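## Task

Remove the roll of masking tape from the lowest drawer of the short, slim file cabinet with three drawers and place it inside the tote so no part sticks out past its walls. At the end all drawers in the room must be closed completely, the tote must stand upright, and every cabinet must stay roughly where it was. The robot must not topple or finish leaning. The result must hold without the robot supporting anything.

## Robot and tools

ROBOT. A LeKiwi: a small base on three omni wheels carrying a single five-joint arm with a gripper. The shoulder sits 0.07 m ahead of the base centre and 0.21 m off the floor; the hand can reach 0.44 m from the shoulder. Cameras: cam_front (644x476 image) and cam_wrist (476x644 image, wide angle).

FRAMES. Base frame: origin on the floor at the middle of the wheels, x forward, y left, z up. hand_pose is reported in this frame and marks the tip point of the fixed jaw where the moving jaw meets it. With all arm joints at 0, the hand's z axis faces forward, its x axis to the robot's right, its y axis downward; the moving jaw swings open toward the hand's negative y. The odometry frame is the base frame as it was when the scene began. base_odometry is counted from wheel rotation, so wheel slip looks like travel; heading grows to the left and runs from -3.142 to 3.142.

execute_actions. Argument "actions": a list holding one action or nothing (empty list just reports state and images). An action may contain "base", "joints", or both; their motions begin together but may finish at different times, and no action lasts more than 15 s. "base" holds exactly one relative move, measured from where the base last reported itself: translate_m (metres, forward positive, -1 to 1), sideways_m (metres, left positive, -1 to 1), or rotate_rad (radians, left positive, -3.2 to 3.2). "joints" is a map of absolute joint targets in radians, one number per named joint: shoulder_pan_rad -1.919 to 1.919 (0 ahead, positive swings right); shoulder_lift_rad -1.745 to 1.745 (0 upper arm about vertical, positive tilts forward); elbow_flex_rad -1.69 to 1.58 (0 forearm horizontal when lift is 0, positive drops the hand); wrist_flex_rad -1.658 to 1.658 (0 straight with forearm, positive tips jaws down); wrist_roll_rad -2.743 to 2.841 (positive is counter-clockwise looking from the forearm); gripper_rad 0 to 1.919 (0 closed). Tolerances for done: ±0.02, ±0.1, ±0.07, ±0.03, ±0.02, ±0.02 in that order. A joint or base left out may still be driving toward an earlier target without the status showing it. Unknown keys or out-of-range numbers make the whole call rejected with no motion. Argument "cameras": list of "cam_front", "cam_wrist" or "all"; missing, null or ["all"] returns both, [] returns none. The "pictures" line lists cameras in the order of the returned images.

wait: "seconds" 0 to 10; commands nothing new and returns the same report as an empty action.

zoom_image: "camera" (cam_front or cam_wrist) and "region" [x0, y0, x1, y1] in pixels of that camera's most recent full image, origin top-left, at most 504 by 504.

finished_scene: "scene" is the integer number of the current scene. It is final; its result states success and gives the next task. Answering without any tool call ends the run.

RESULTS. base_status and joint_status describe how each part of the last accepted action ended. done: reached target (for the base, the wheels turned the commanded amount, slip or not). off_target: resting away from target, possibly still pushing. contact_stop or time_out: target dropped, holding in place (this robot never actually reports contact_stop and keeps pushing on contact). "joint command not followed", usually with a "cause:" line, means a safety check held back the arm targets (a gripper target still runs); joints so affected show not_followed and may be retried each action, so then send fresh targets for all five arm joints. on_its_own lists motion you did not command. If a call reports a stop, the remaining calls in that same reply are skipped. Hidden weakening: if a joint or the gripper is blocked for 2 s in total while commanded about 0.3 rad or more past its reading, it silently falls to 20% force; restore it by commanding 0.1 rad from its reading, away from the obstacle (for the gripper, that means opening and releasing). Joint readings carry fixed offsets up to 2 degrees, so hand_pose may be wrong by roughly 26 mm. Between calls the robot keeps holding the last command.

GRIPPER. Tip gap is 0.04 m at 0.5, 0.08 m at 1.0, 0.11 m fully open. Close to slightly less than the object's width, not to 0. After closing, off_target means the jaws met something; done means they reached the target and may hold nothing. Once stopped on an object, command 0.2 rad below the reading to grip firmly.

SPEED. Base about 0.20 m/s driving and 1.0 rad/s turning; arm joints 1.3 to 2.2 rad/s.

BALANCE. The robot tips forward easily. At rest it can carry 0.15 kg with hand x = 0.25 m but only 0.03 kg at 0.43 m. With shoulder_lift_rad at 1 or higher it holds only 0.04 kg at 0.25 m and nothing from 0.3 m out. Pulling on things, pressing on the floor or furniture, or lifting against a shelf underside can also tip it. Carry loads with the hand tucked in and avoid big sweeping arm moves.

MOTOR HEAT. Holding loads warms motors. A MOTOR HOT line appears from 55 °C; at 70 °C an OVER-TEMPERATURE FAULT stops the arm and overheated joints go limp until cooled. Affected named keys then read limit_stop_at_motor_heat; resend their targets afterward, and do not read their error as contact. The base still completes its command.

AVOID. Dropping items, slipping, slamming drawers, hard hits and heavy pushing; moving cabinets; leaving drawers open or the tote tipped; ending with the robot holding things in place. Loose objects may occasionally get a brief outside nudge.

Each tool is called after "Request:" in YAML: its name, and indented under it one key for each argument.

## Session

Request:
execute_actions:
  actions: []

Scene clock: 0.00 s.
base_odometry: x=+0.000 y=+0.000 heading=+0.000 (m, m, rad; odometry frame)
base_status: not commanded
joint_positions: shoulder_pan_rad=+0.125 shoulder_lift_rad=-1.499 elbow_flex_rad=-0.208 wrist_flex_rad=+1.437 wrist_roll_rad=-1.492 gripper_rad=+1.920
joint_status: not commanded
hand_pose: x=+0.1190 y=+0.0012 z=+0.4202 quat_wxyz=(+0.794, +0.029, +0.605, -0.062) (m; base frame)
pictures: cam_front, cam_wrist
Images, in order (width x height): cam_front 644x476, cam_wrist 476x644.

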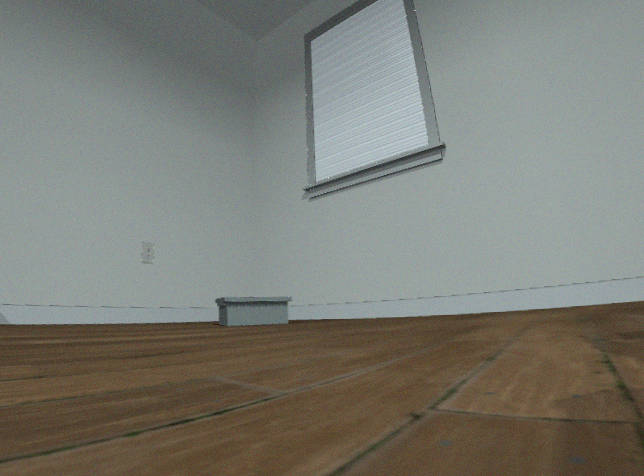

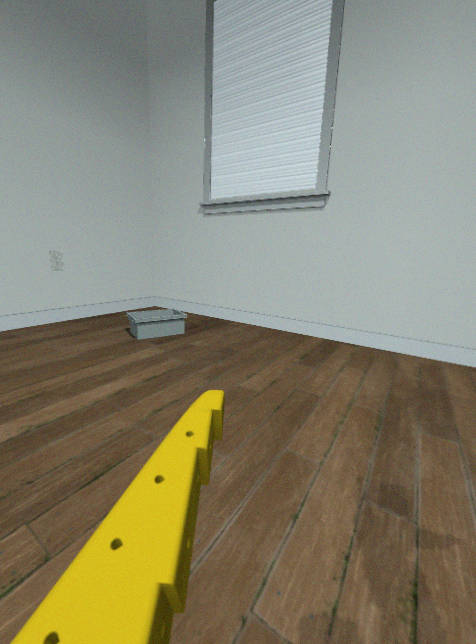

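Request:
execute_actions:
  actions:
    - {"base":{"rotate_rad":1.2}}
  cameras: ["cam_wrist"]

Request:
execute_actions:
  actions:
    - {"base":{"rotate_rad":1.2}}
  cameras: ["cam_wrist"]

Request:
execute_actions:
  actions:
    - {"base":{"rotate_rad":1.2}}
  cameras: ["cam_wrist"]

Request:
execute_actions:
  actions:
    - {"base":{"rotate_rad":1.2}}
  cameras: ["cam_wrist"]

Scene clock: 4.63 s.
base_odometry: x=+0.000 y=+0.000 heading=+1.196 (m, m, rad; odometry frame)
base_status: done
joint_positions: shoulder_pan_rad=+0.125 shoulder_lift_rad=-1.499 elbow_flex_rad=-0.208 wrist_flex_rad=+1.437 wrist_roll_rad=-1.492 gripper_rad=+1.920
joint_status: not commanded
hand_pose: x=+0.1190 y=+0.0012 z=+0.4202 quat_wxyz=(+0.794, +0.029, +0.605, -0.062) (m; base frame)
pictures: cam_wrist
Images, in order (width x height): cam_wrist 476x644.

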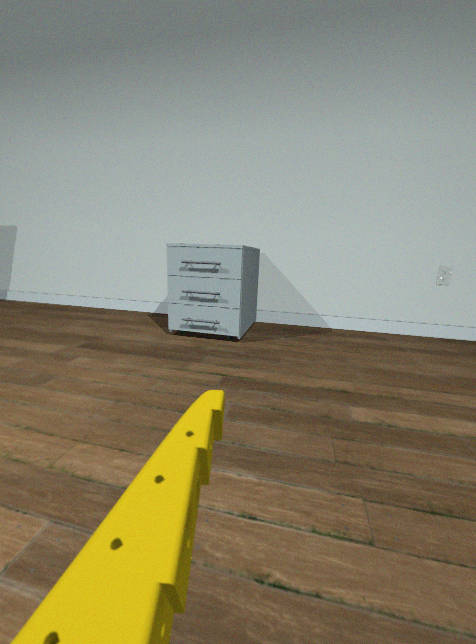

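Scene clock: 6.80 s.
base_odometry: x=+0.000 y=+0.000 heading=+2.393 (m, m, rad; odometry frame)
base_status: done
joint_positions: shoulder_pan_rad=+0.125 shoulder_lift_rad=-1.499 elbow_flex_rad=-0.208 wrist_flex_rad=+1.437 wrist_roll_rad=-1.492 gripper_rad=+1.920
joint_status: not commanded
hand_pose: x=+0.1190 y=+0.0012 z=+0.4202 quat_wxyz=(+0.794, +0.029, +0.605, -0.062) (m; base frame)
pictures: cam_wrist
Images, in order (width x height): cam_wrist 476x644.

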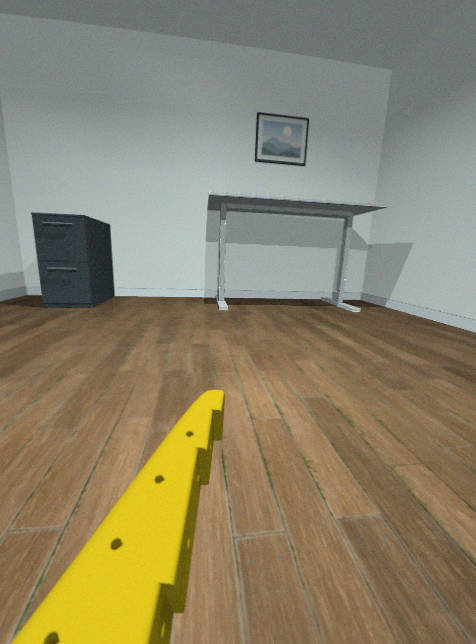

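Scene clock: 8.97 s.
base_odometry: x=+0.000 y=+0.000 heading=-2.694 (m, m, rad; odometry frame)
base_status: done
joint_positions: shoulder_pan_rad=+0.125 shoulder_lift_rad=-1.499 elbow_flex_rad=-0.208 wrist_flex_rad=+1.437 wrist_roll_rad=-1.492 gripper_rad=+1.920
joint_status: not commanded
hand_pose: x=+0.1190 y=+0.0012 z=+0.4202 quat_wxyz=(+0.794, +0.029, +0.605, -0.062) (m; base frame)
pictures: cam_wrist
Images, in order (width x height): cam_wrist 476x644.

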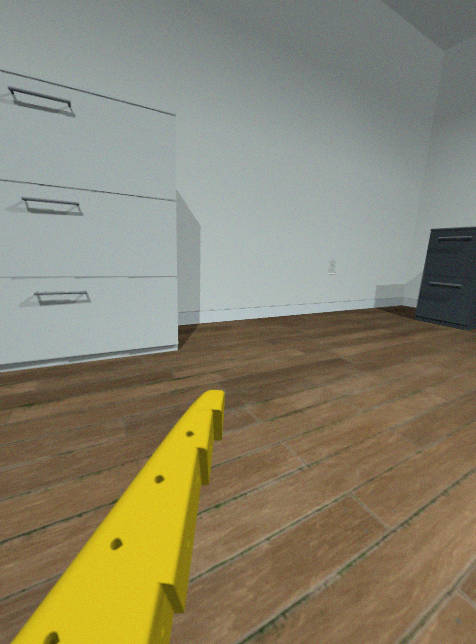

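Scene clock: 11.13 s.
base_odometry: x=+0.000 y=+0.000 heading=-1.498 (m, m, rad; odometry frame)
base_status: done
joint_positions: shoulder_pan_rad=+0.125 shoulder_lift_rad=-1.499 elbow_flex_rad=-0.208 wrist_flex_rad=+1.437 wrist_roll_rad=-1.492 gripper_rad=+1.920
joint_status: not commanded
hand_pose: x=+0.1190 y=+0.0012 z=+0.4202 quat_wxyz=(+0.794, +0.029, +0.605, -0.062) (m; base frame)
pictures: cam_wrist
Images, in order (width x height): cam_wrist 476x644.

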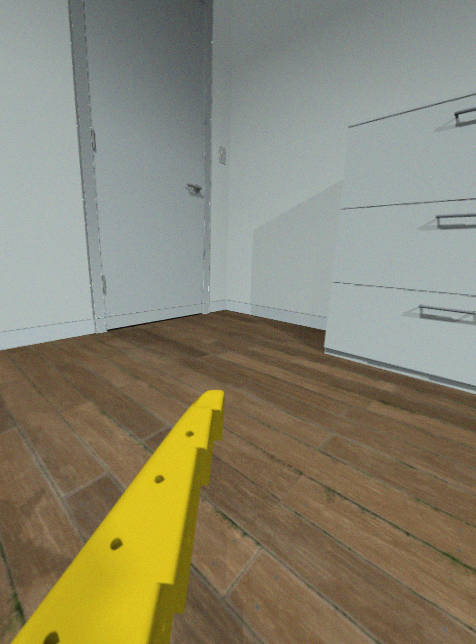

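Request:
execute_actions:
  actions:
    - {"base":{"rotate_rad":2.69},"joints":{"shoulder_pan_rad":0}}
  cameras: []

Request:
execute_actions:
  actions:
    - {"base":{"translate_m":0.8}}

Scene clock: 17.93 s.
base_odometry: x=+0.000 y=+0.000 heading=+1.188 (m, m, rad; odometry frame)
base_status: done
joint_positions: shoulder_pan_rad=+0.012 shoulder_lift_rad=-1.499 elbow_flex_rad=-0.208 wrist_flex_rad=+1.437 wrist_roll_rad=-1.492 gripper_rad=+1.920
joint_status: all done
hand_pose: x=+0.1185 y=+0.0071 z=+0.4202 quat_wxyz=(+0.796, -0.005, +0.605, -0.017) (m; base frame)
pictures: none
No camera images: the call's "cameras" was empty. Leave "cameras" out to get every camera's image.

Scene clock: 22.90 s.
base_odometry: x=+0.299 y=+0.742 heading=+1.188 (m, m, rad; odometry frame)
base_status: done
joint_positions: shoulder_pan_rad=+0.012 shoulder_lift_rad=-1.499 elbow_flex_rad=-0.208 wrist_flex_rad=+1.437 wrist_roll_rad=-1.492 gripper_rad=+1.920
joint_status: not commanded
hand_pose: x=+0.1185 y=+0.0071 z=+0.4202 quat_wxyz=(+0.796, -0.005, +0.605, -0.017) (m; base frame)
pictures: cam_front, cam_wrist
Images, in order (width x height): cam_front 644x476, cam_wrist 476x644.

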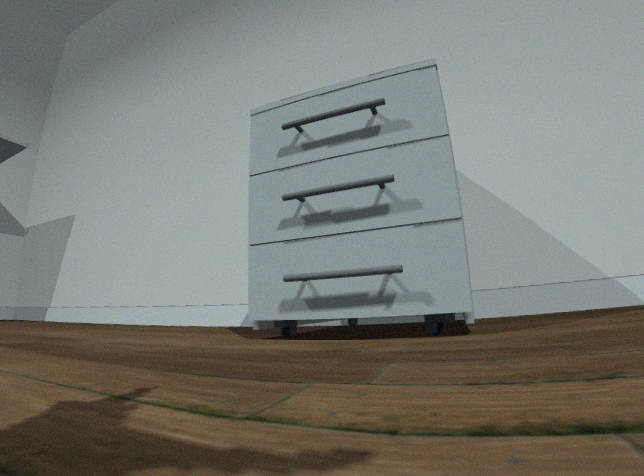

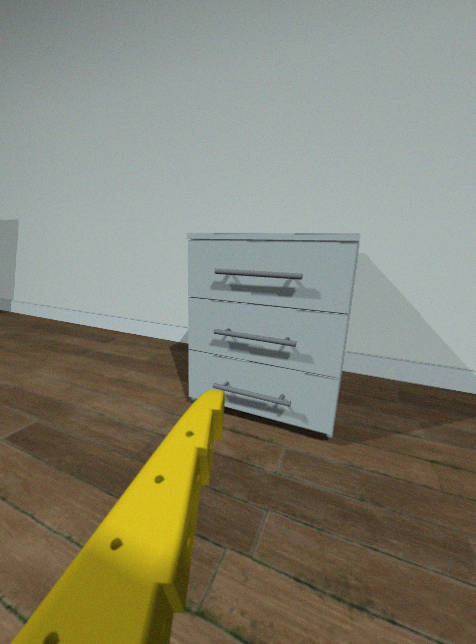

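Request:
execute_actions:
  actions:
    - {"base":{"rotate_rad":-0.35}}
  cameras: []

Request:
execute_actions:
  actions:
    - {"base":{"sideways_m":0.32},"joints":{"shoulder_lift_rad":0.98,"elbow_flex_rad":0.58,"wrist_flex_rad":-1.56,"wrist_roll_rad":0,"gripper_rad":1.0}}

Scene clock: 28.43 s.
base_odometry: x=+0.299 y=+0.742 heading=+0.842 (m, m, rad; odometry frame)
base_status: done
joint_positions: shoulder_pan_rad=+0.010 shoulder_lift_rad=-1.499 elbow_flex_rad=-0.208 wrist_flex_rad=+1.437 wrist_roll_rad=-1.492 gripper_rad=+1.920
joint_status: not commanded
hand_pose: x=+0.1185 y=+0.0072 z=+0.4202 quat_wxyz=(+0.796, -0.006, +0.605, -0.016) (m; base frame)
pictures: none
No camera images: the call's "cameras" was empty. Leave "cameras" out to get every camera's image.

Scene clock: 31.03 s.
base_odometry: x=+0.061 y=+0.955 heading=+0.840 (m, m, rad; odometry frame)
base_status: done
joint_positions: shoulder_pan_rad=+0.010 shoulder_lift_rad=+0.987 elbow_flex_rad=+0.579 wrist_flex_rad=-1.545 wrist_roll_rad=-0.006 gripper_rad=+1.010
joint_status: all done
hand_pose: x=+0.3729 y=-0.0032 z=+0.1014 quat_wxyz=(+0.505, -0.489, +0.521, -0.484) (m; base frame)
pictures: cam_front, cam_wrist
Images, in order (width x height): cam_front 644x476, cam_wrist 476x644.

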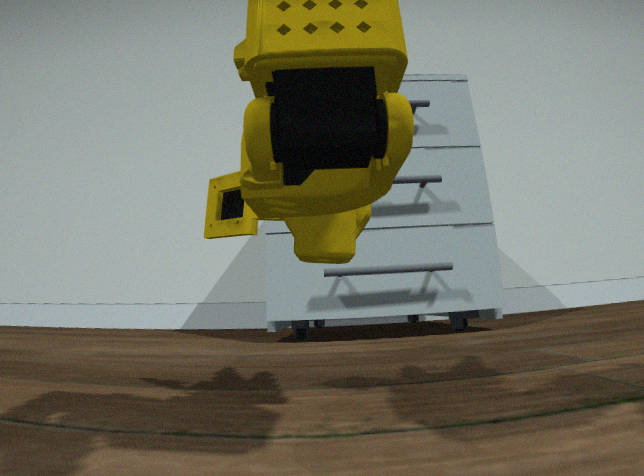

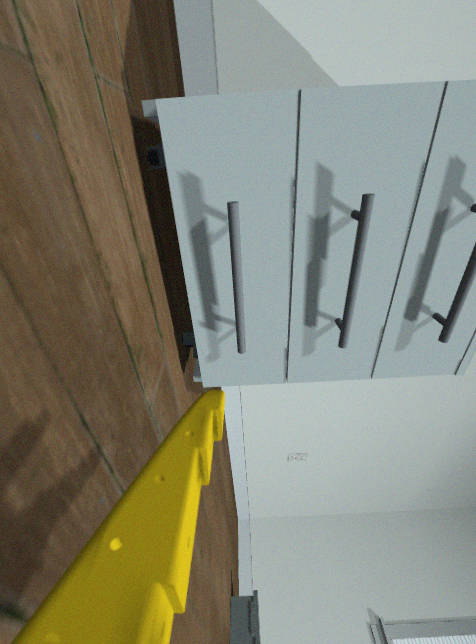

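Request:
execute_actions:
  actions:
    - {"base":{"sideways_m":-0.12}}
  cameras: []

Request:
execute_actions:
  actions:
    - {"base":{"translate_m":0.22}}

Scene clock: 35.30 s.
base_odometry: x=+0.150 y=+0.875 heading=+0.842 (m, m, rad; odometry frame)
base_status: done
joint_positions: shoulder_pan_rad=+0.010 shoulder_lift_rad=+0.987 elbow_flex_rad=+0.579 wrist_flex_rad=-1.545 wrist_roll_rad=-0.006 gripper_rad=+1.010
joint_status: not commanded
hand_pose: x=+0.3729 y=-0.0032 z=+0.1014 quat_wxyz=(+0.505, -0.489, +0.521, -0.484) (m; base frame)
pictures: none
No camera images: the call's "cameras" was empty. Leave "cameras" out to get every camera's image.

Scene clock: 37.37 s.
base_odometry: x=+0.296 y=+1.039 heading=+0.842 (m, m, rad; odometry frame)
base_status: done
joint_positions: shoulder_pan_rad=+0.010 shoulder_lift_rad=+0.987 elbow_flex_rad=+0.579 wrist_flex_rad=-1.547 wrist_roll_rad=-0.006 gripper_rad=+1.010
joint_status: not commanded
hand_pose: x=+0.3729 y=-0.0032 z=+0.1016 quat_wxyz=(+0.506, -0.488, +0.521, -0.484) (m; base frame)
pictures: cam_front, cam_wrist
Images, in order (width x height): cam_front 644x476, cam_wrist 476x644.

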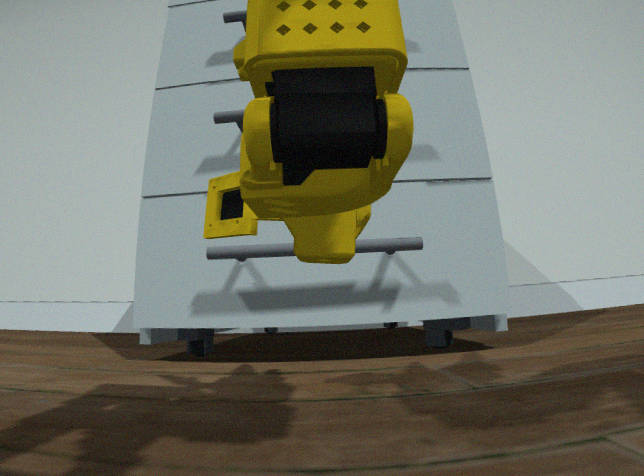

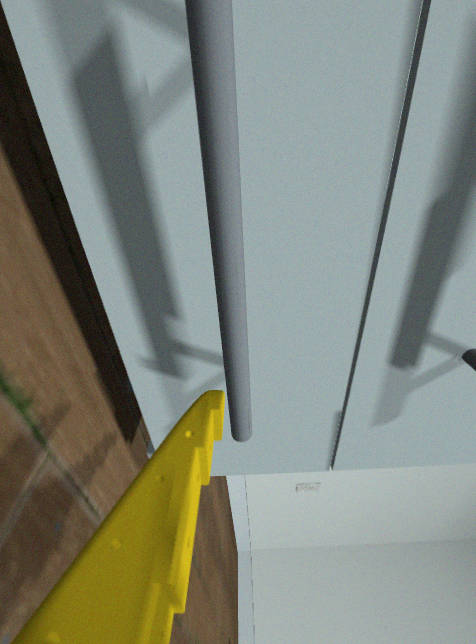

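Request:
execute_actions:
  actions:
    - {"base":{"sideways_m":0.03}}
  cameras: []

Request:
execute_actions:
  actions:
    - {"base":{"translate_m":0.05}}

Scene clock: 39.83 s.
base_odometry: x=+0.274 y=+1.059 heading=+0.840 (m, m, rad; odometry frame)
base_status: done
joint_positions: shoulder_pan_rad=+0.010 shoulder_lift_rad=+0.987 elbow_flex_rad=+0.579 wrist_flex_rad=-1.547 wrist_roll_rad=-0.006 gripper_rad=+1.010
joint_status: not commanded
hand_pose: x=+0.3729 y=-0.0032 z=+0.1016 quat_wxyz=(+0.506, -0.488, +0.521, -0.484) (m; base frame)
pictures: none
No camera images: the call's "cameras" was empty. Leave "cameras" out to get every camera's image.

Scene clock: 40.97 s.
base_odometry: x=+0.307 y=+1.096 heading=+0.840 (m, m, rad; odometry frame)
base_status: done
joint_positions: shoulder_pan_rad=+0.010 shoulder_lift_rad=+0.987 elbow_flex_rad=+0.579 wrist_flex_rad=-1.547 wrist_roll_rad=-0.006 gripper_rad=+1.010
joint_status: not commanded
hand_pose: x=+0.3729 y=-0.0032 z=+0.1016 quat_wxyz=(+0.506, -0.488, +0.521, -0.484) (m; base frame)
pictures: cam_front, cam_wrist
Images, in order (width x height): cam_front 644x476, cam_wrist 476x644.

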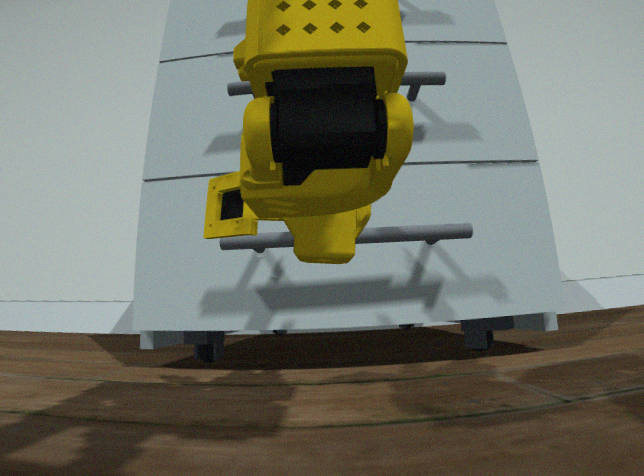

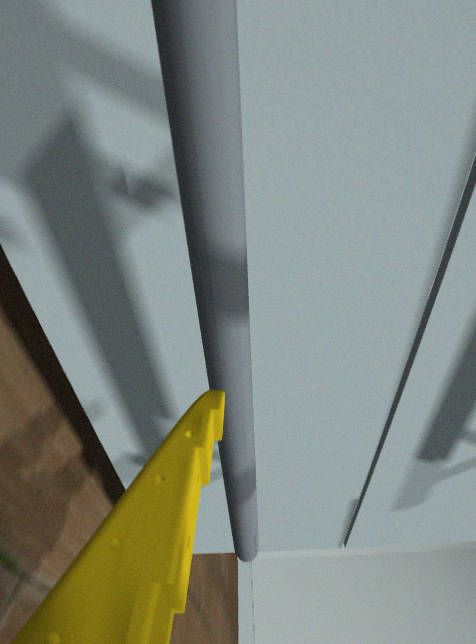

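Request:
execute_actions:
  actions:
    - {"joints":{"shoulder_lift_rad":1.07,"elbow_flex_rad":0.56,"wrist_flex_rad":-1.58}}
  cameras: []

Request:
execute_actions:
  actions:
    - {"base":{"translate_m":0.04}}

Scene clock: 43.17 s.
base_odometry: x=+0.307 y=+1.096 heading=+0.840 (m, m, rad; odometry frame)
base_status: not commanded
joint_positions: shoulder_pan_rad=+0.010 shoulder_lift_rad=+1.078 elbow_flex_rad=+0.576 wrist_flex_rad=-1.565 wrist_roll_rad=-0.006 gripper_rad=+1.010
joint_status: all done
hand_pose: x=+0.3630 y=-0.0031 z=+0.0805 quat_wxyz=(+0.488, -0.504, +0.538, -0.467) (m; base frame)
pictures: none
No camera images: the call's "cameras" was empty. Leave "cameras" out to get every camera's image.

Scene clock: 44.20 s.
base_odometry: x=+0.334 y=+1.125 heading=+0.840 (m, m, rad; odometry frame)
base_status: done
joint_positions: shoulder_pan_rad=+0.010 shoulder_lift_rad=+1.078 elbow_flex_rad=+0.574 wrist_flex_rad=-1.565 wrist_roll_rad=-0.006 gripper_rad=+1.010
joint_status: not commanded
hand_pose: x=+0.3632 y=-0.0031 z=+0.0808 quat_wxyz=(+0.488, -0.504, +0.538, -0.467) (m; base frame)
pictures: cam_front, cam_wrist
Images, in order (width x height): cam_front 644x476, cam_wrist 476x644.

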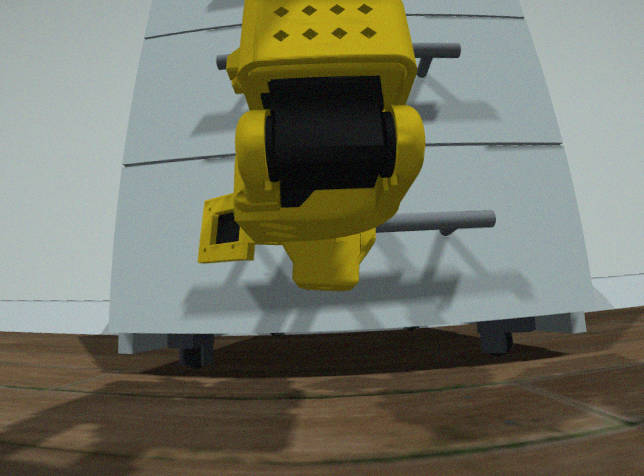

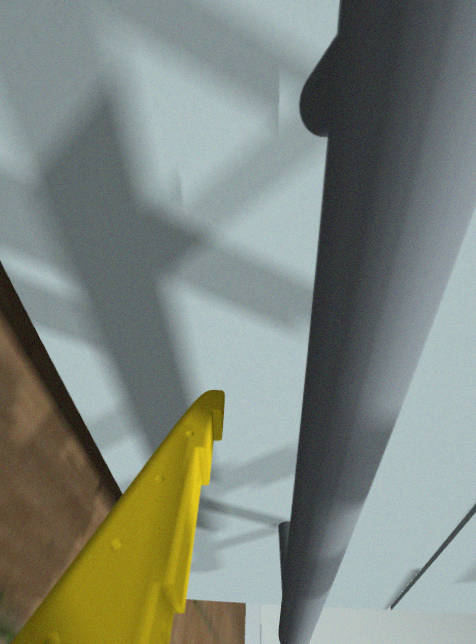

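Finger is under the bar. Close and pull.

Request:
execute_actions:
  actions:
    - {"joints":{"gripper_rad":0.0,"shoulder_lift_rad":1.02}}

Request:
execute_actions:
  actions:
    - {"base":{"translate_m":-0.3}}

Scene clock: 47.00 s.
base_odometry: x=+0.334 y=+1.125 heading=+0.840 (m, m, rad; odometry frame)
base_status: not commanded
joint_positions: shoulder_pan_rad=+0.010 shoulder_lift_rad=+1.030 elbow_flex_rad=+0.562 wrist_flex_rad=-1.579 wrist_roll_rad=-0.006 gripper_rad=+0.017
joint_status: all done
hand_pose: x=+0.3710 y=-0.0031 z=+0.0978 quat_wxyz=(+0.507, -0.487, +0.519, -0.486) (m; base frame)
pictures: cam_front, cam_wrist
Images, in order (width x height): cam_front 644x476, cam_wrist 476x644.

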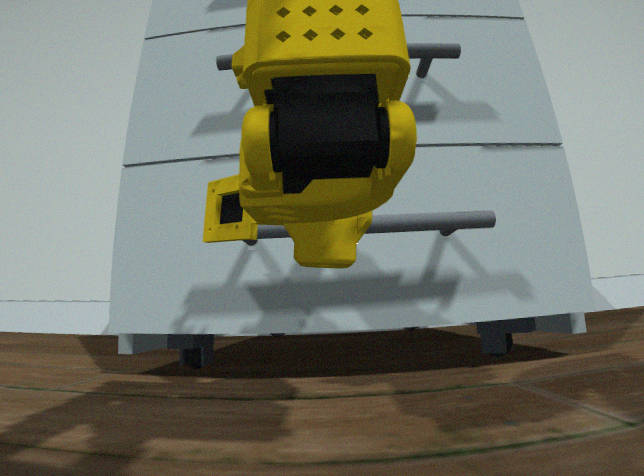

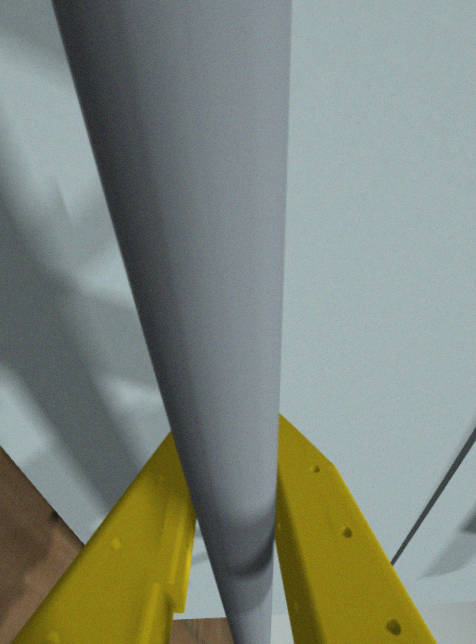

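Scene clock: 49.47 s.
base_odometry: x=+0.134 y=+0.902 heading=+0.840 (m, m, rad; odometry frame)
base_status: done
joint_positions: shoulder_pan_rad=+0.000 shoulder_lift_rad=+1.027 elbow_flex_rad=+0.554 wrist_flex_rad=-1.579 wrist_roll_rad=-0.003 gripper_rad=+0.012
joint_status: not commanded
hand_pose: x=+0.3725 y=+0.0001 z=+0.0998 quat_wxyz=(+0.512, -0.488, +0.513, -0.486) (m; base frame)
pictures: cam_front, cam_wrist
Images, in order (width x height): cam_front 644x476, cam_wrist 476x644.

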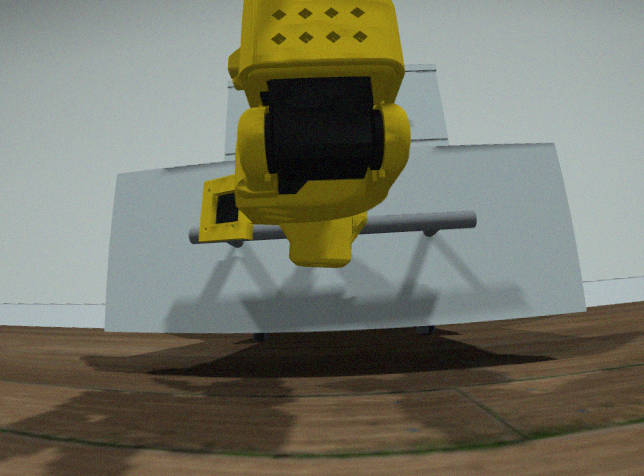

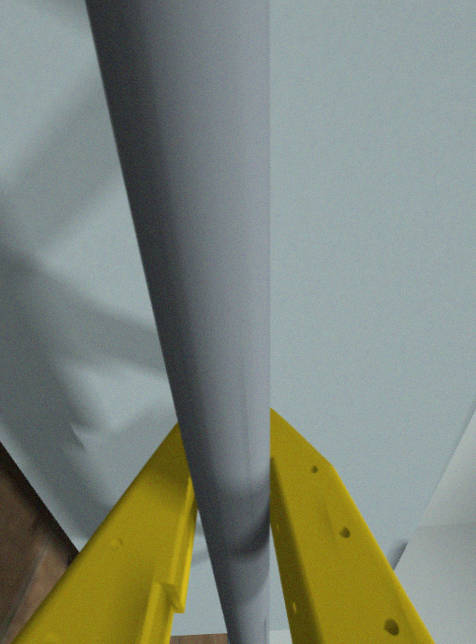

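Request:
execute_actions:
  actions:
    - {"joints":{"gripper_rad":0.8},"base":{"translate_m":-0.08}}
  cameras: []

Request:
execute_actions:
  actions:
    - {"joints":{"shoulder_lift_rad":-0.6,"elbow_flex_rad":0.0,"wrist_flex_rad":0.6,"wrist_roll_rad":-1.5}}
  cameras: []

Request:
execute_actions:
  actions:
    - {"joints":{"shoulder_lift_rad":0.1,"elbow_flex_rad":-0.8,"wrist_flex_rad":1.65,"gripper_rad":1.2},"base":{"translate_m":0.24}}

Scene clock: 55.37 s.
base_odometry: x=+0.081 y=+0.843 heading=+0.840 (m, m, rad; odometry frame)
base_status: done
joint_positions: shoulder_pan_rad=+0.000 shoulder_lift_rad=+1.037 elbow_flex_rad=+0.560 wrist_flex_rad=-1.577 wrist_roll_rad=-0.003 gripper_rad=+0.790
joint_status: all done
hand_pose: x=+0.3705 y=+0.0001 z=+0.0961 quat_wxyz=(+0.508, -0.492, +0.518, -0.482) (m; base frame)
pictures: none
No camera images: the call's "cameras" was empty. Leave "cameras" out to get every camera's image.

Scene clock: 57.43 s.
base_odometry: x=+0.081 y=+0.843 heading=+0.840 (m, m, rad; odometry frame)
base_status: not commanded
joint_positions: shoulder_pan_rad=+0.000 shoulder_lift_rad=-0.577 elbow_flex_rad=+0.025 wrist_flex_rad=+0.599 wrist_roll_rad=-1.494 gripper_rad=+0.790
joint_status: all done
hand_pose: x=+0.3319 y=+0.0078 z=+0.3857 quat_wxyz=(+0.690, -0.010, +0.724, -0.010) (m; base frame)
pictures: none
No camera images: the call's "cameras" was empty. Leave "cameras" out to get every camera's image.

Scene clock: 59.60 s.
base_odometry: x=+0.241 y=+1.021 heading=+0.840 (m, m, rad; odometry frame)
base_status: done
joint_positions: shoulder_pan_rad=+0.000 shoulder_lift_rad=+0.105 elbow_flex_rad=-0.770 wrist_flex_rad=+1.647 wrist_roll_rad=-1.494 gripper_rad=+1.190
joint_status: all done
hand_pose: x=+0.3288 y=+0.0078 z=+0.2713 quat_wxyz=(+0.290, -0.014, +0.957, -0.004) (m; base frame)
pictures: cam_front, cam_wrist
Images, in order (width x height): cam_front 644x476, cam_wrist 476x644.

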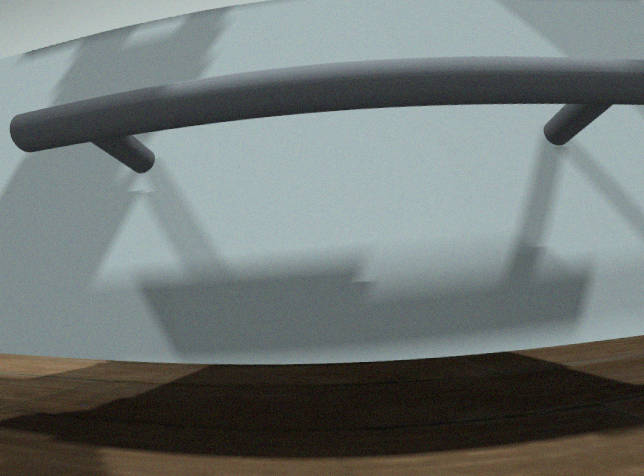

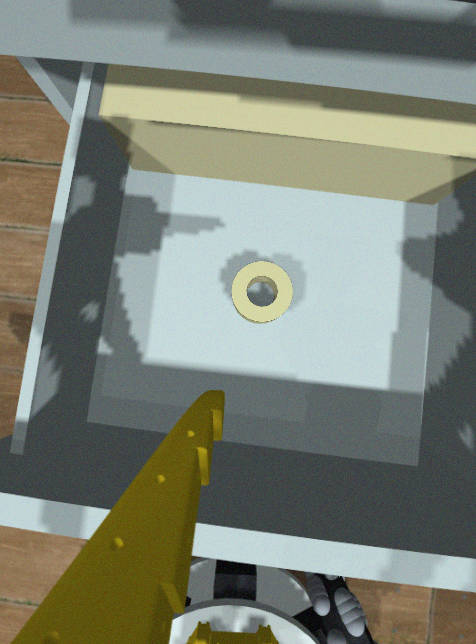

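Request:
execute_actions:
  actions:
    - {"joints":{"shoulder_lift_rad":0.45,"elbow_flex_rad":-0.8,"wrist_flex_rad":1.45}}
  cameras: []

Request:
execute_actions:
  actions:
    - {"joints":{"shoulder_lift_rad":0.75,"elbow_flex_rad":-0.8,"wrist_flex_rad":1.2}}

Scene clock: 62.30 s.
base_odometry: x=+0.241 y=+1.021 heading=+0.840 (m, m, rad; odometry frame)
base_status: not commanded
joint_positions: shoulder_pan_rad=+0.000 shoulder_lift_rad=+0.464 elbow_flex_rad=-0.773 wrist_flex_rad=+1.460 wrist_roll_rad=-1.494 gripper_rad=+1.190
joint_status: all done
hand_pose: x=+0.3647 y=+0.0078 z=+0.1961 quat_wxyz=(+0.208, -0.014, +0.978, -0.003) (m; base frame)
pictures: none
No camera images: the call's "cameras" was empty. Leave "cameras" out to get every camera's image.

Scene clock: 63.17 s.
base_odometry: x=+0.241 y=+1.021 heading=+0.840 (m, m, rad; odometry frame)
base_status: not commanded
joint_positions: shoulder_pan_rad=+0.000 shoulder_lift_rad=+0.768 elbow_flex_rad=-0.773 wrist_flex_rad=+1.210 wrist_roll_rad=-1.494 gripper_rad=+1.190
joint_status: all done
hand_pose: x=+0.3876 y=+0.0078 z=+0.1261 quat_wxyz=(+0.182, -0.014, +0.983, -0.003) (m; base frame)
pictures: cam_front, cam_wrist
Images, in order (width x height): cam_front 644x476, cam_wrist 476x644.

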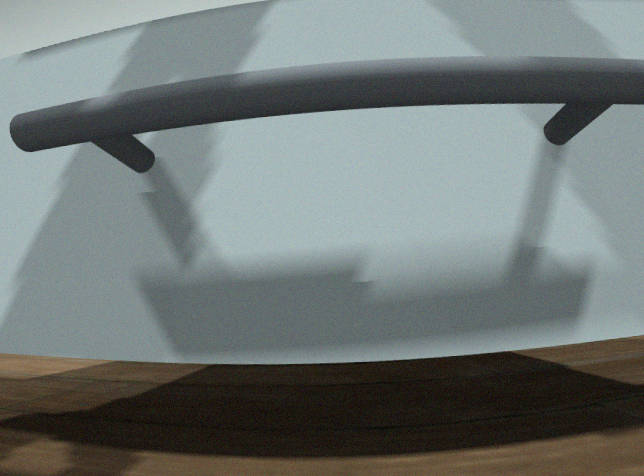

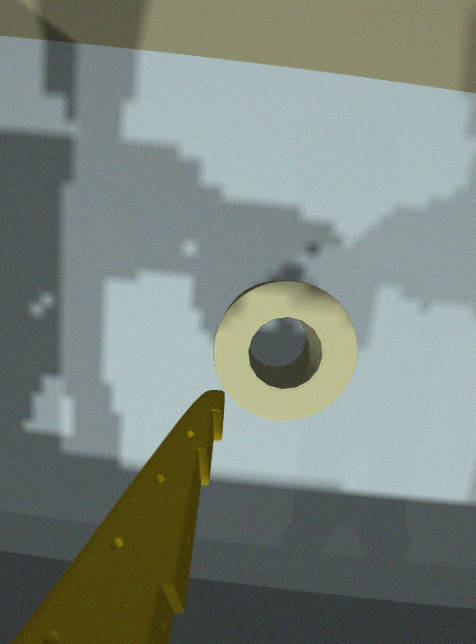

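Request:
execute_actions:
  actions:
    - {"base":{"translate_m":0.02},"joints":{"shoulder_pan_rad":-0.04}}
  cameras: []

Request:
execute_actions:
  actions:
    - {"joints":{"shoulder_lift_rad":1.0,"elbow_flex_rad":-0.85,"wrist_flex_rad":1.1}}

Scene clock: 67.00 s.
base_odometry: x=+0.254 y=+1.035 heading=+0.840 (m, m, rad; odometry frame)
base_status: done
joint_positions: shoulder_pan_rad=-0.029 shoulder_lift_rad=+0.768 elbow_flex_rad=-0.773 wrist_flex_rad=+1.210 wrist_roll_rad=-1.494 gripper_rad=+1.190
joint_status: all done
hand_pose: x=+0.3872 y=+0.0172 z=+0.1261 quat_wxyz=(+0.182, -0.028, +0.983, +0.000) (m; base frame)
pictures: none
No camera images: the call's "cameras" was empty. Leave "cameras" out to get every camera's image.

Scene clock: 67.73 s.
base_odometry: x=+0.254 y=+1.035 heading=+0.840 (m, m, rad; odometry frame)
base_status: not commanded
joint_positions: shoulder_pan_rad=-0.029 shoulder_lift_rad=+1.021 elbow_flex_rad=-0.817 wrist_flex_rad=+1.109 wrist_roll_rad=-1.494 gripper_rad=+1.190
joint_status: all done
hand_pose: x=+0.3813 y=+0.0170 z=+0.0662 quat_wxyz=(+0.129, -0.029, +0.991, +0.000) (m; base frame)
pictures: cam_front, cam_wrist
Images, in order (width x height): cam_front 644x476, cam_wrist 476x644.

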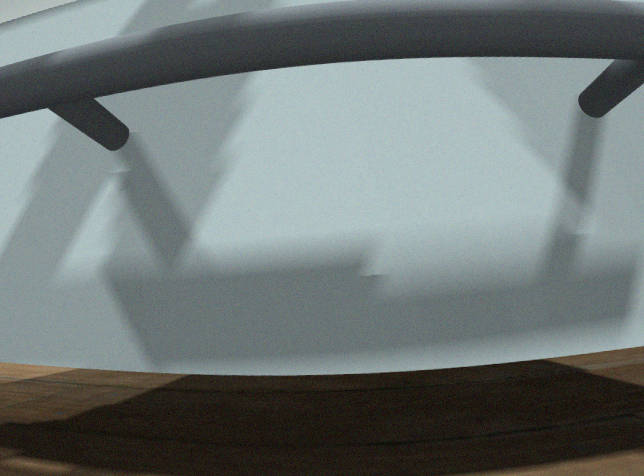

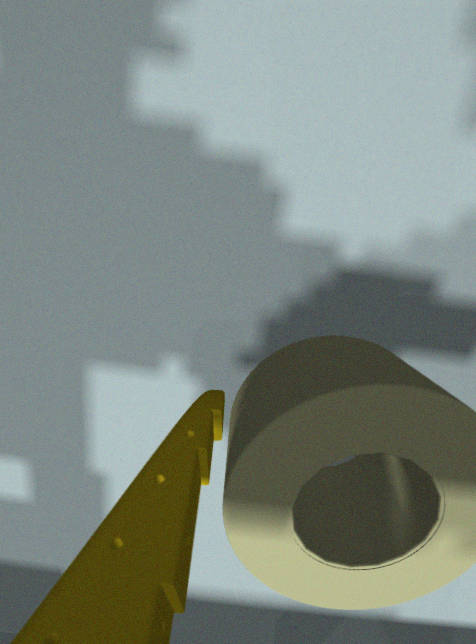

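Request:
execute_actions:
  actions:
    - {"joints":{"gripper_rad":0.5}}
  cameras: []

Request:
execute_actions:
  actions:
    - {"joints":{"shoulder_lift_rad":0.55,"elbow_flex_rad":-0.75,"wrist_flex_rad":1.4}}

Scene clock: 71.97 s.
base_odometry: x=+0.254 y=+1.035 heading=+0.840 (m, m, rad; odometry frame)
base_status: not commanded
joint_positions: shoulder_pan_rad=-0.029 shoulder_lift_rad=+1.018 elbow_flex_rad=-0.834 wrist_flex_rad=+1.106 wrist_roll_rad=-1.494 gripper_rad=+0.696
joint_status: gripper_rad off_target (ended at +0.696, target +0.500)
hand_pose: x=+0.3852 y=+0.0171 z=+0.0702 quat_wxyz=(+0.140, -0.029, +0.990, +0.000) (m; base frame)
pictures: none
No camera images: the call's "cameras" was empty. Leave "cameras" out to get every camera's image.

Scene clock: 72.90 s.
base_odometry: x=+0.254 y=+1.036 heading=+0.840 (m, m, rad; odometry frame)
base_status: not commanded
joint_positions: shoulder_pan_rad=-0.029 shoulder_lift_rad=+0.612 elbow_flex_rad=-0.742 wrist_flex_rad=+1.397 wrist_roll_rad=-1.494 gripper_rad=+0.694
joint_status: all done
hand_pose: x=+0.3653 y=+0.0165 z=+0.1544 quat_wxyz=(+0.151, -0.029, +0.988, +0.000) (m; base frame)
pictures: cam_front, cam_wrist
Images, in order (width x height): cam_front 644x476, cam_wrist 476x644.

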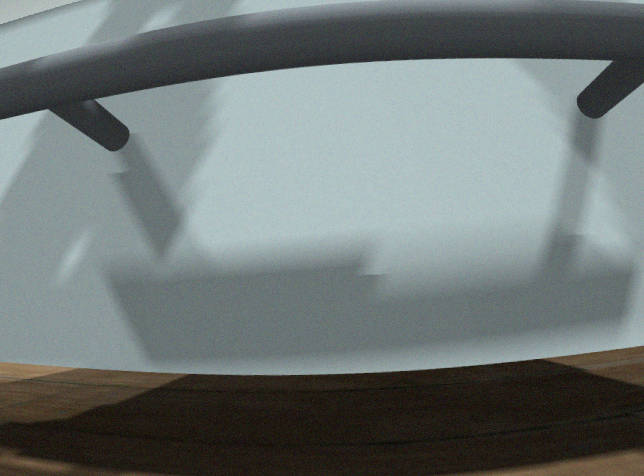

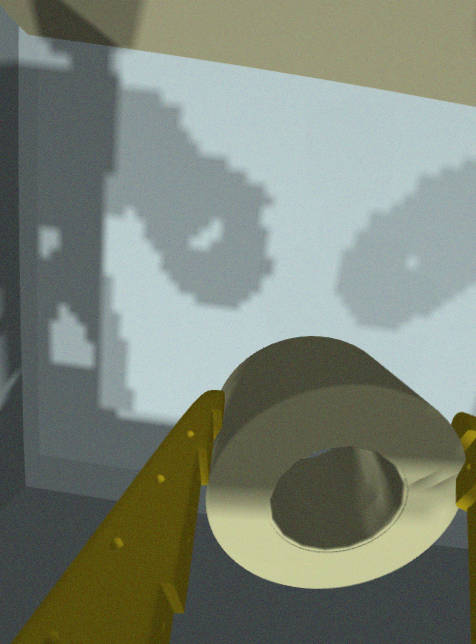

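Request:
execute_actions:
  actions:
    - {"joints":{"shoulder_lift_rad":0.05,"elbow_flex_rad":-0.8,"wrist_flex_rad":1.65}}
  cameras: []

Request:
execute_actions:
  actions:
    - {"joints":{"shoulder_lift_rad":-0.5,"elbow_flex_rad":-0.6,"wrist_flex_rad":1.5},"base":{"translate_m":-0.15}}
  cameras: ["cam_wrist"]

Request:
execute_actions:
  actions:
    - {"joints":{"shoulder_pan_rad":1.6,"shoulder_lift_rad":-0.9},"base":{"sideways_m":-0.03}}
  cameras: []

Request:
execute_actions:
  actions:
    - {"base":{"translate_m":0.58}}
  cameras: []

Request:
execute_actions:
  actions:
    - {"base":{"translate_m":-0.45}}

Scene clock: 77.40 s.
base_odometry: x=+0.254 y=+1.036 heading=+0.840 (m, m, rad; odometry frame)
base_status: not commanded
joint_positions: shoulder_pan_rad=-0.029 shoulder_lift_rad=+0.099 elbow_flex_rad=-0.771 wrist_flex_rad=+1.649 wrist_roll_rad=-1.495 gripper_rad=+0.694
joint_status: all done
hand_pose: x=+0.3279 y=+0.0154 z=+0.2729 quat_wxyz=(+0.293, -0.027, +0.956, +0.000) (m; base frame)
pictures: none
No camera images: the call's "cameras" was empty. Leave "cameras" out to get every camera's image.

Scene clock: 79.13 s.
base_odometry: x=+0.154 y=+0.924 heading=+0.840 (m, m, rad; odometry frame)
base_status: done
joint_positions: shoulder_pan_rad=-0.029 shoulder_lift_rad=-0.478 elbow_flex_rad=-0.596 wrist_flex_rad=+1.515 wrist_roll_rad=-1.495 gripper_rad=+0.694
joint_status: all done
hand_pose: x=+0.2749 y=+0.0138 z=+0.3738 quat_wxyz=(+0.535, -0.024, +0.844, +0.001) (m; base frame)
pictures: cam_wrist
Images, in order (width x height): cam_wrist 476x644.

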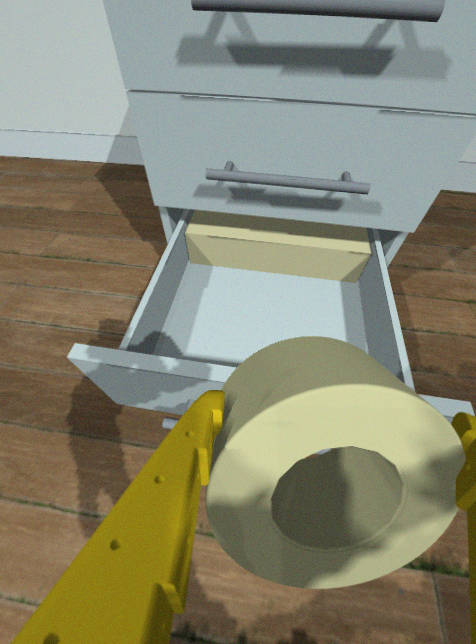

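Scene clock: 81.00 s.
base_odometry: x=+0.176 y=+0.905 heading=+0.842 (m, m, rad; odometry frame)
base_status: done
joint_positions: shoulder_pan_rad=+1.589 shoulder_lift_rad=-0.893 elbow_flex_rad=-0.596 wrist_flex_rad=+1.515 wrist_roll_rad=-1.495 gripper_rad=+0.694
joint_status: all done
hand_pose: x=+0.0724 y=-0.1266 z=+0.4316 quat_wxyz=(+0.482, +0.504, +0.509, -0.504) (m; base frame)
pictures: none
No camera images: the call's "cameras" was empty. Leave "cameras" out to get every camera's image.

Scene clock: 84.87 s.
base_odometry: x=+0.562 y=+1.336 heading=+0.841 (m, m, rad; odometry frame)
base_status: done
joint_positions: shoulder_pan_rad=+1.598 shoulder_lift_rad=-0.905 elbow_flex_rad=-0.596 wrist_flex_rad=+1.515 wrist_roll_rad=-1.495 gripper_rad=+0.693
joint_status: not commanded
hand_pose: x=+0.0713 y=-0.1239 z=+0.4327 quat_wxyz=(+0.483, +0.503, +0.503, -0.510) (m; base frame)
pictures: none
No camera images: the call's "cameras" was empty. Leave "cameras" out to get every camera's image.

Scene clock: 88.10 s.
base_odometry: x=+0.262 y=+1.001 heading=+0.841 (m, m, rad; odometry frame)
base_status: done
joint_positions: shoulder_pan_rad=+1.598 shoulder_lift_rad=-0.905 elbow_flex_rad=-0.596 wrist_flex_rad=+1.515 wrist_roll_rad=-1.495 gripper_rad=+0.693
joint_status: not commanded
hand_pose: x=+0.0713 y=-0.1239 z=+0.4327 quat_wxyz=(+0.483, +0.503, +0.503, -0.510) (m; base frame)
pictures: cam_front, cam_wrist
Images, in order (width x height): cam_front 644x476, cam_wrist 476x644.

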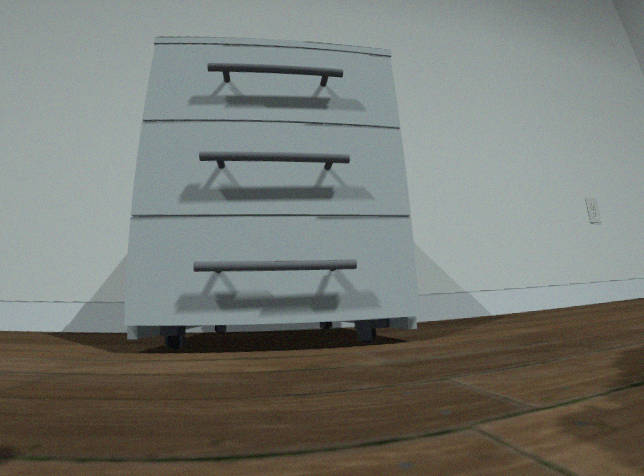

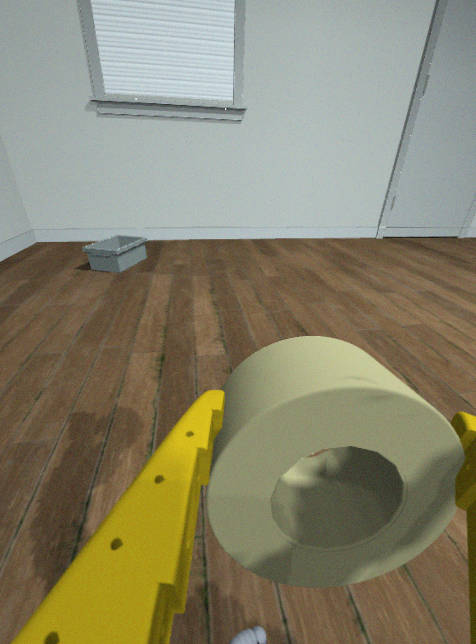

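Request:
execute_actions:
  actions:
    - {"base":{"translate_m":0.5}}
  cameras: []

Request:
execute_actions:
  actions:
    - {"base":{"translate_m":-0.45}}
  cameras: ["cam_front"]

Request:
execute_actions:
  actions:
    - {"base":{"rotate_rad":-1.15},"joints":{"shoulder_pan_rad":0,"shoulder_lift_rad":-0.5}}
  cameras: ["cam_front"]

Scene clock: 94.47 s.
base_odometry: x=+0.595 y=+1.373 heading=+0.841 (m, m, rad; odometry frame)
base_status: done
joint_positions: shoulder_pan_rad=+1.595 shoulder_lift_rad=-0.896 elbow_flex_rad=-0.593 wrist_flex_rad=+1.514 wrist_roll_rad=-1.495 gripper_rad=+0.692
joint_status: not commanded
hand_pose: x=+0.0717 y=-0.1264 z=+0.4316 quat_wxyz=(+0.481, +0.505, +0.507, -0.506) (m; base frame)
pictures: none
No camera images: the call's "cameras" was empty. Leave "cameras" out to get every camera's image.

Scene clock: 97.70 s.
base_odometry: x=+0.295 y=+1.038 heading=+0.841 (m, m, rad; odometry frame)
base_status: done
joint_positions: shoulder_pan_rad=+1.595 shoulder_lift_rad=-0.896 elbow_flex_rad=-0.593 wrist_flex_rad=+1.514 wrist_roll_rad=-1.495 gripper_rad=+0.692
joint_status: not commanded
hand_pose: x=+0.0717 y=-0.1264 z=+0.4316 quat_wxyz=(+0.481, +0.505, +0.507, -0.506) (m; base frame)
pictures: cam_front
Images, in order (width x height): cam_front 644x476.

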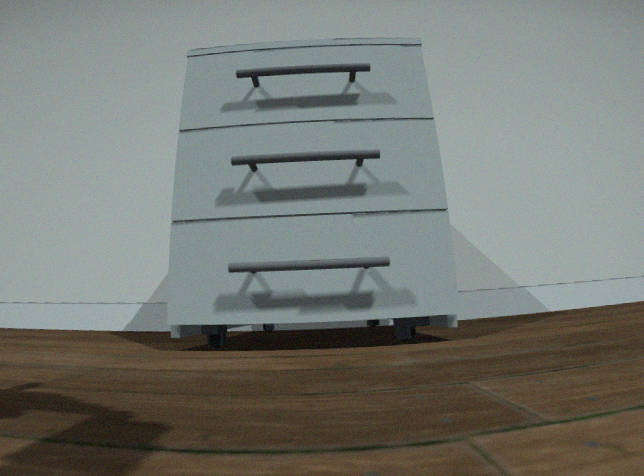

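Scene clock: 99.83 s.
base_odometry: x=+0.295 y=+1.038 heading=-0.305 (m, m, rad; odometry frame)
base_status: done
joint_positions: shoulder_pan_rad=+0.010 shoulder_lift_rad=-0.502 elbow_flex_rad=-0.593 wrist_flex_rad=+1.514 wrist_roll_rad=-1.495 gripper_rad=+0.692
joint_status: all done
hand_pose: x=+0.2715 y=+0.0056 z=+0.3777 quat_wxyz=(+0.545, -0.007, +0.839, -0.010) (m; base frame)
pictures: cam_front
Images, in order (width x height): cam_front 644x476.

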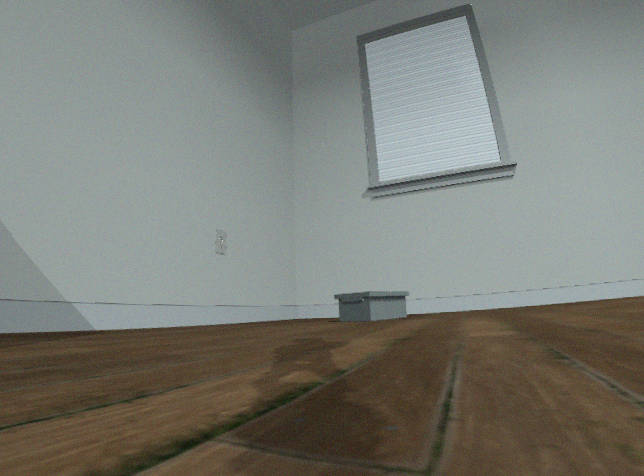

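Shut. On to the tote.

Request:
execute_actions:
  actions:
    - {"base":{"rotate_rad":-0.16}}
  cameras: []

Request:
execute_actions:
  actions:
    - {"base":{"translate_m":0.9}}

Scene clock: 102.60 s.
base_odometry: x=+0.295 y=+1.038 heading=-0.461 (m, m, rad; odometry frame)
base_status: done
joint_positions: shoulder_pan_rad=+0.010 shoulder_lift_rad=-0.502 elbow_flex_rad=-0.593 wrist_flex_rad=+1.514 wrist_roll_rad=-1.495 gripper_rad=+0.692
joint_status: not commanded
hand_pose: x=+0.2715 y=+0.0056 z=+0.3777 quat_wxyz=(+0.545, -0.007, +0.839, -0.010) (m; base frame)
pictures: none
No camera images: the call's "cameras" was empty. Leave "cameras" out to get every camera's image.

Scene clock: 108.07 s.
base_odometry: x=+1.101 y=+0.638 heading=-0.461 (m, m, rad; odometry frame)
base_status: done
joint_positions: shoulder_pan_rad=+0.010 shoulder_lift_rad=-0.502 elbow_flex_rad=-0.593 wrist_flex_rad=+1.514 wrist_roll_rad=-1.495 gripper_rad=+0.692
joint_status: not commanded
hand_pose: x=+0.2715 y=+0.0056 z=+0.3777 quat_wxyz=(+0.545, -0.007, +0.839, -0.010) (m; base frame)
pictures: cam_front, cam_wrist
Images, in order (width x height): cam_front 644x476, cam_wrist 476x644.

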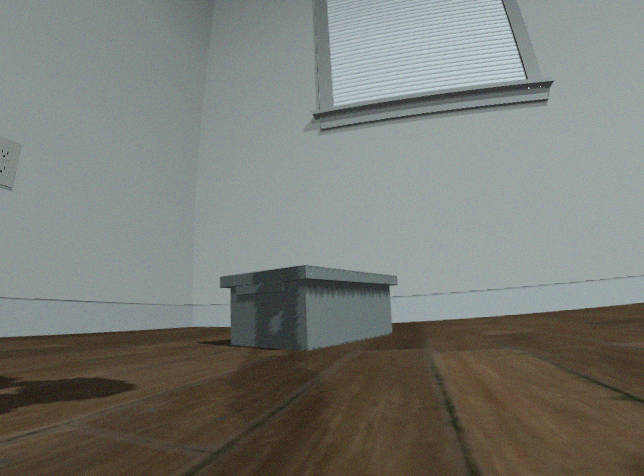

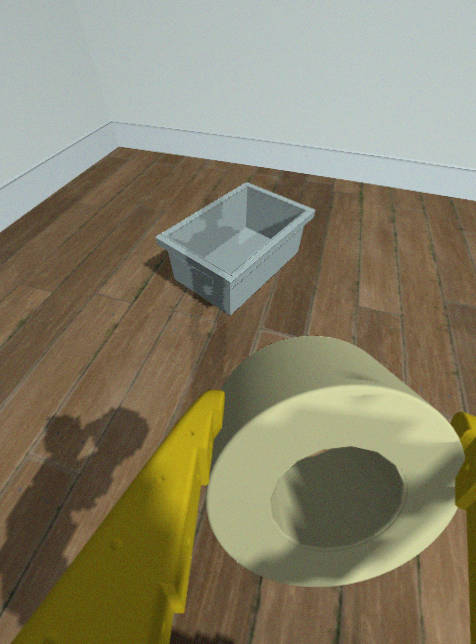

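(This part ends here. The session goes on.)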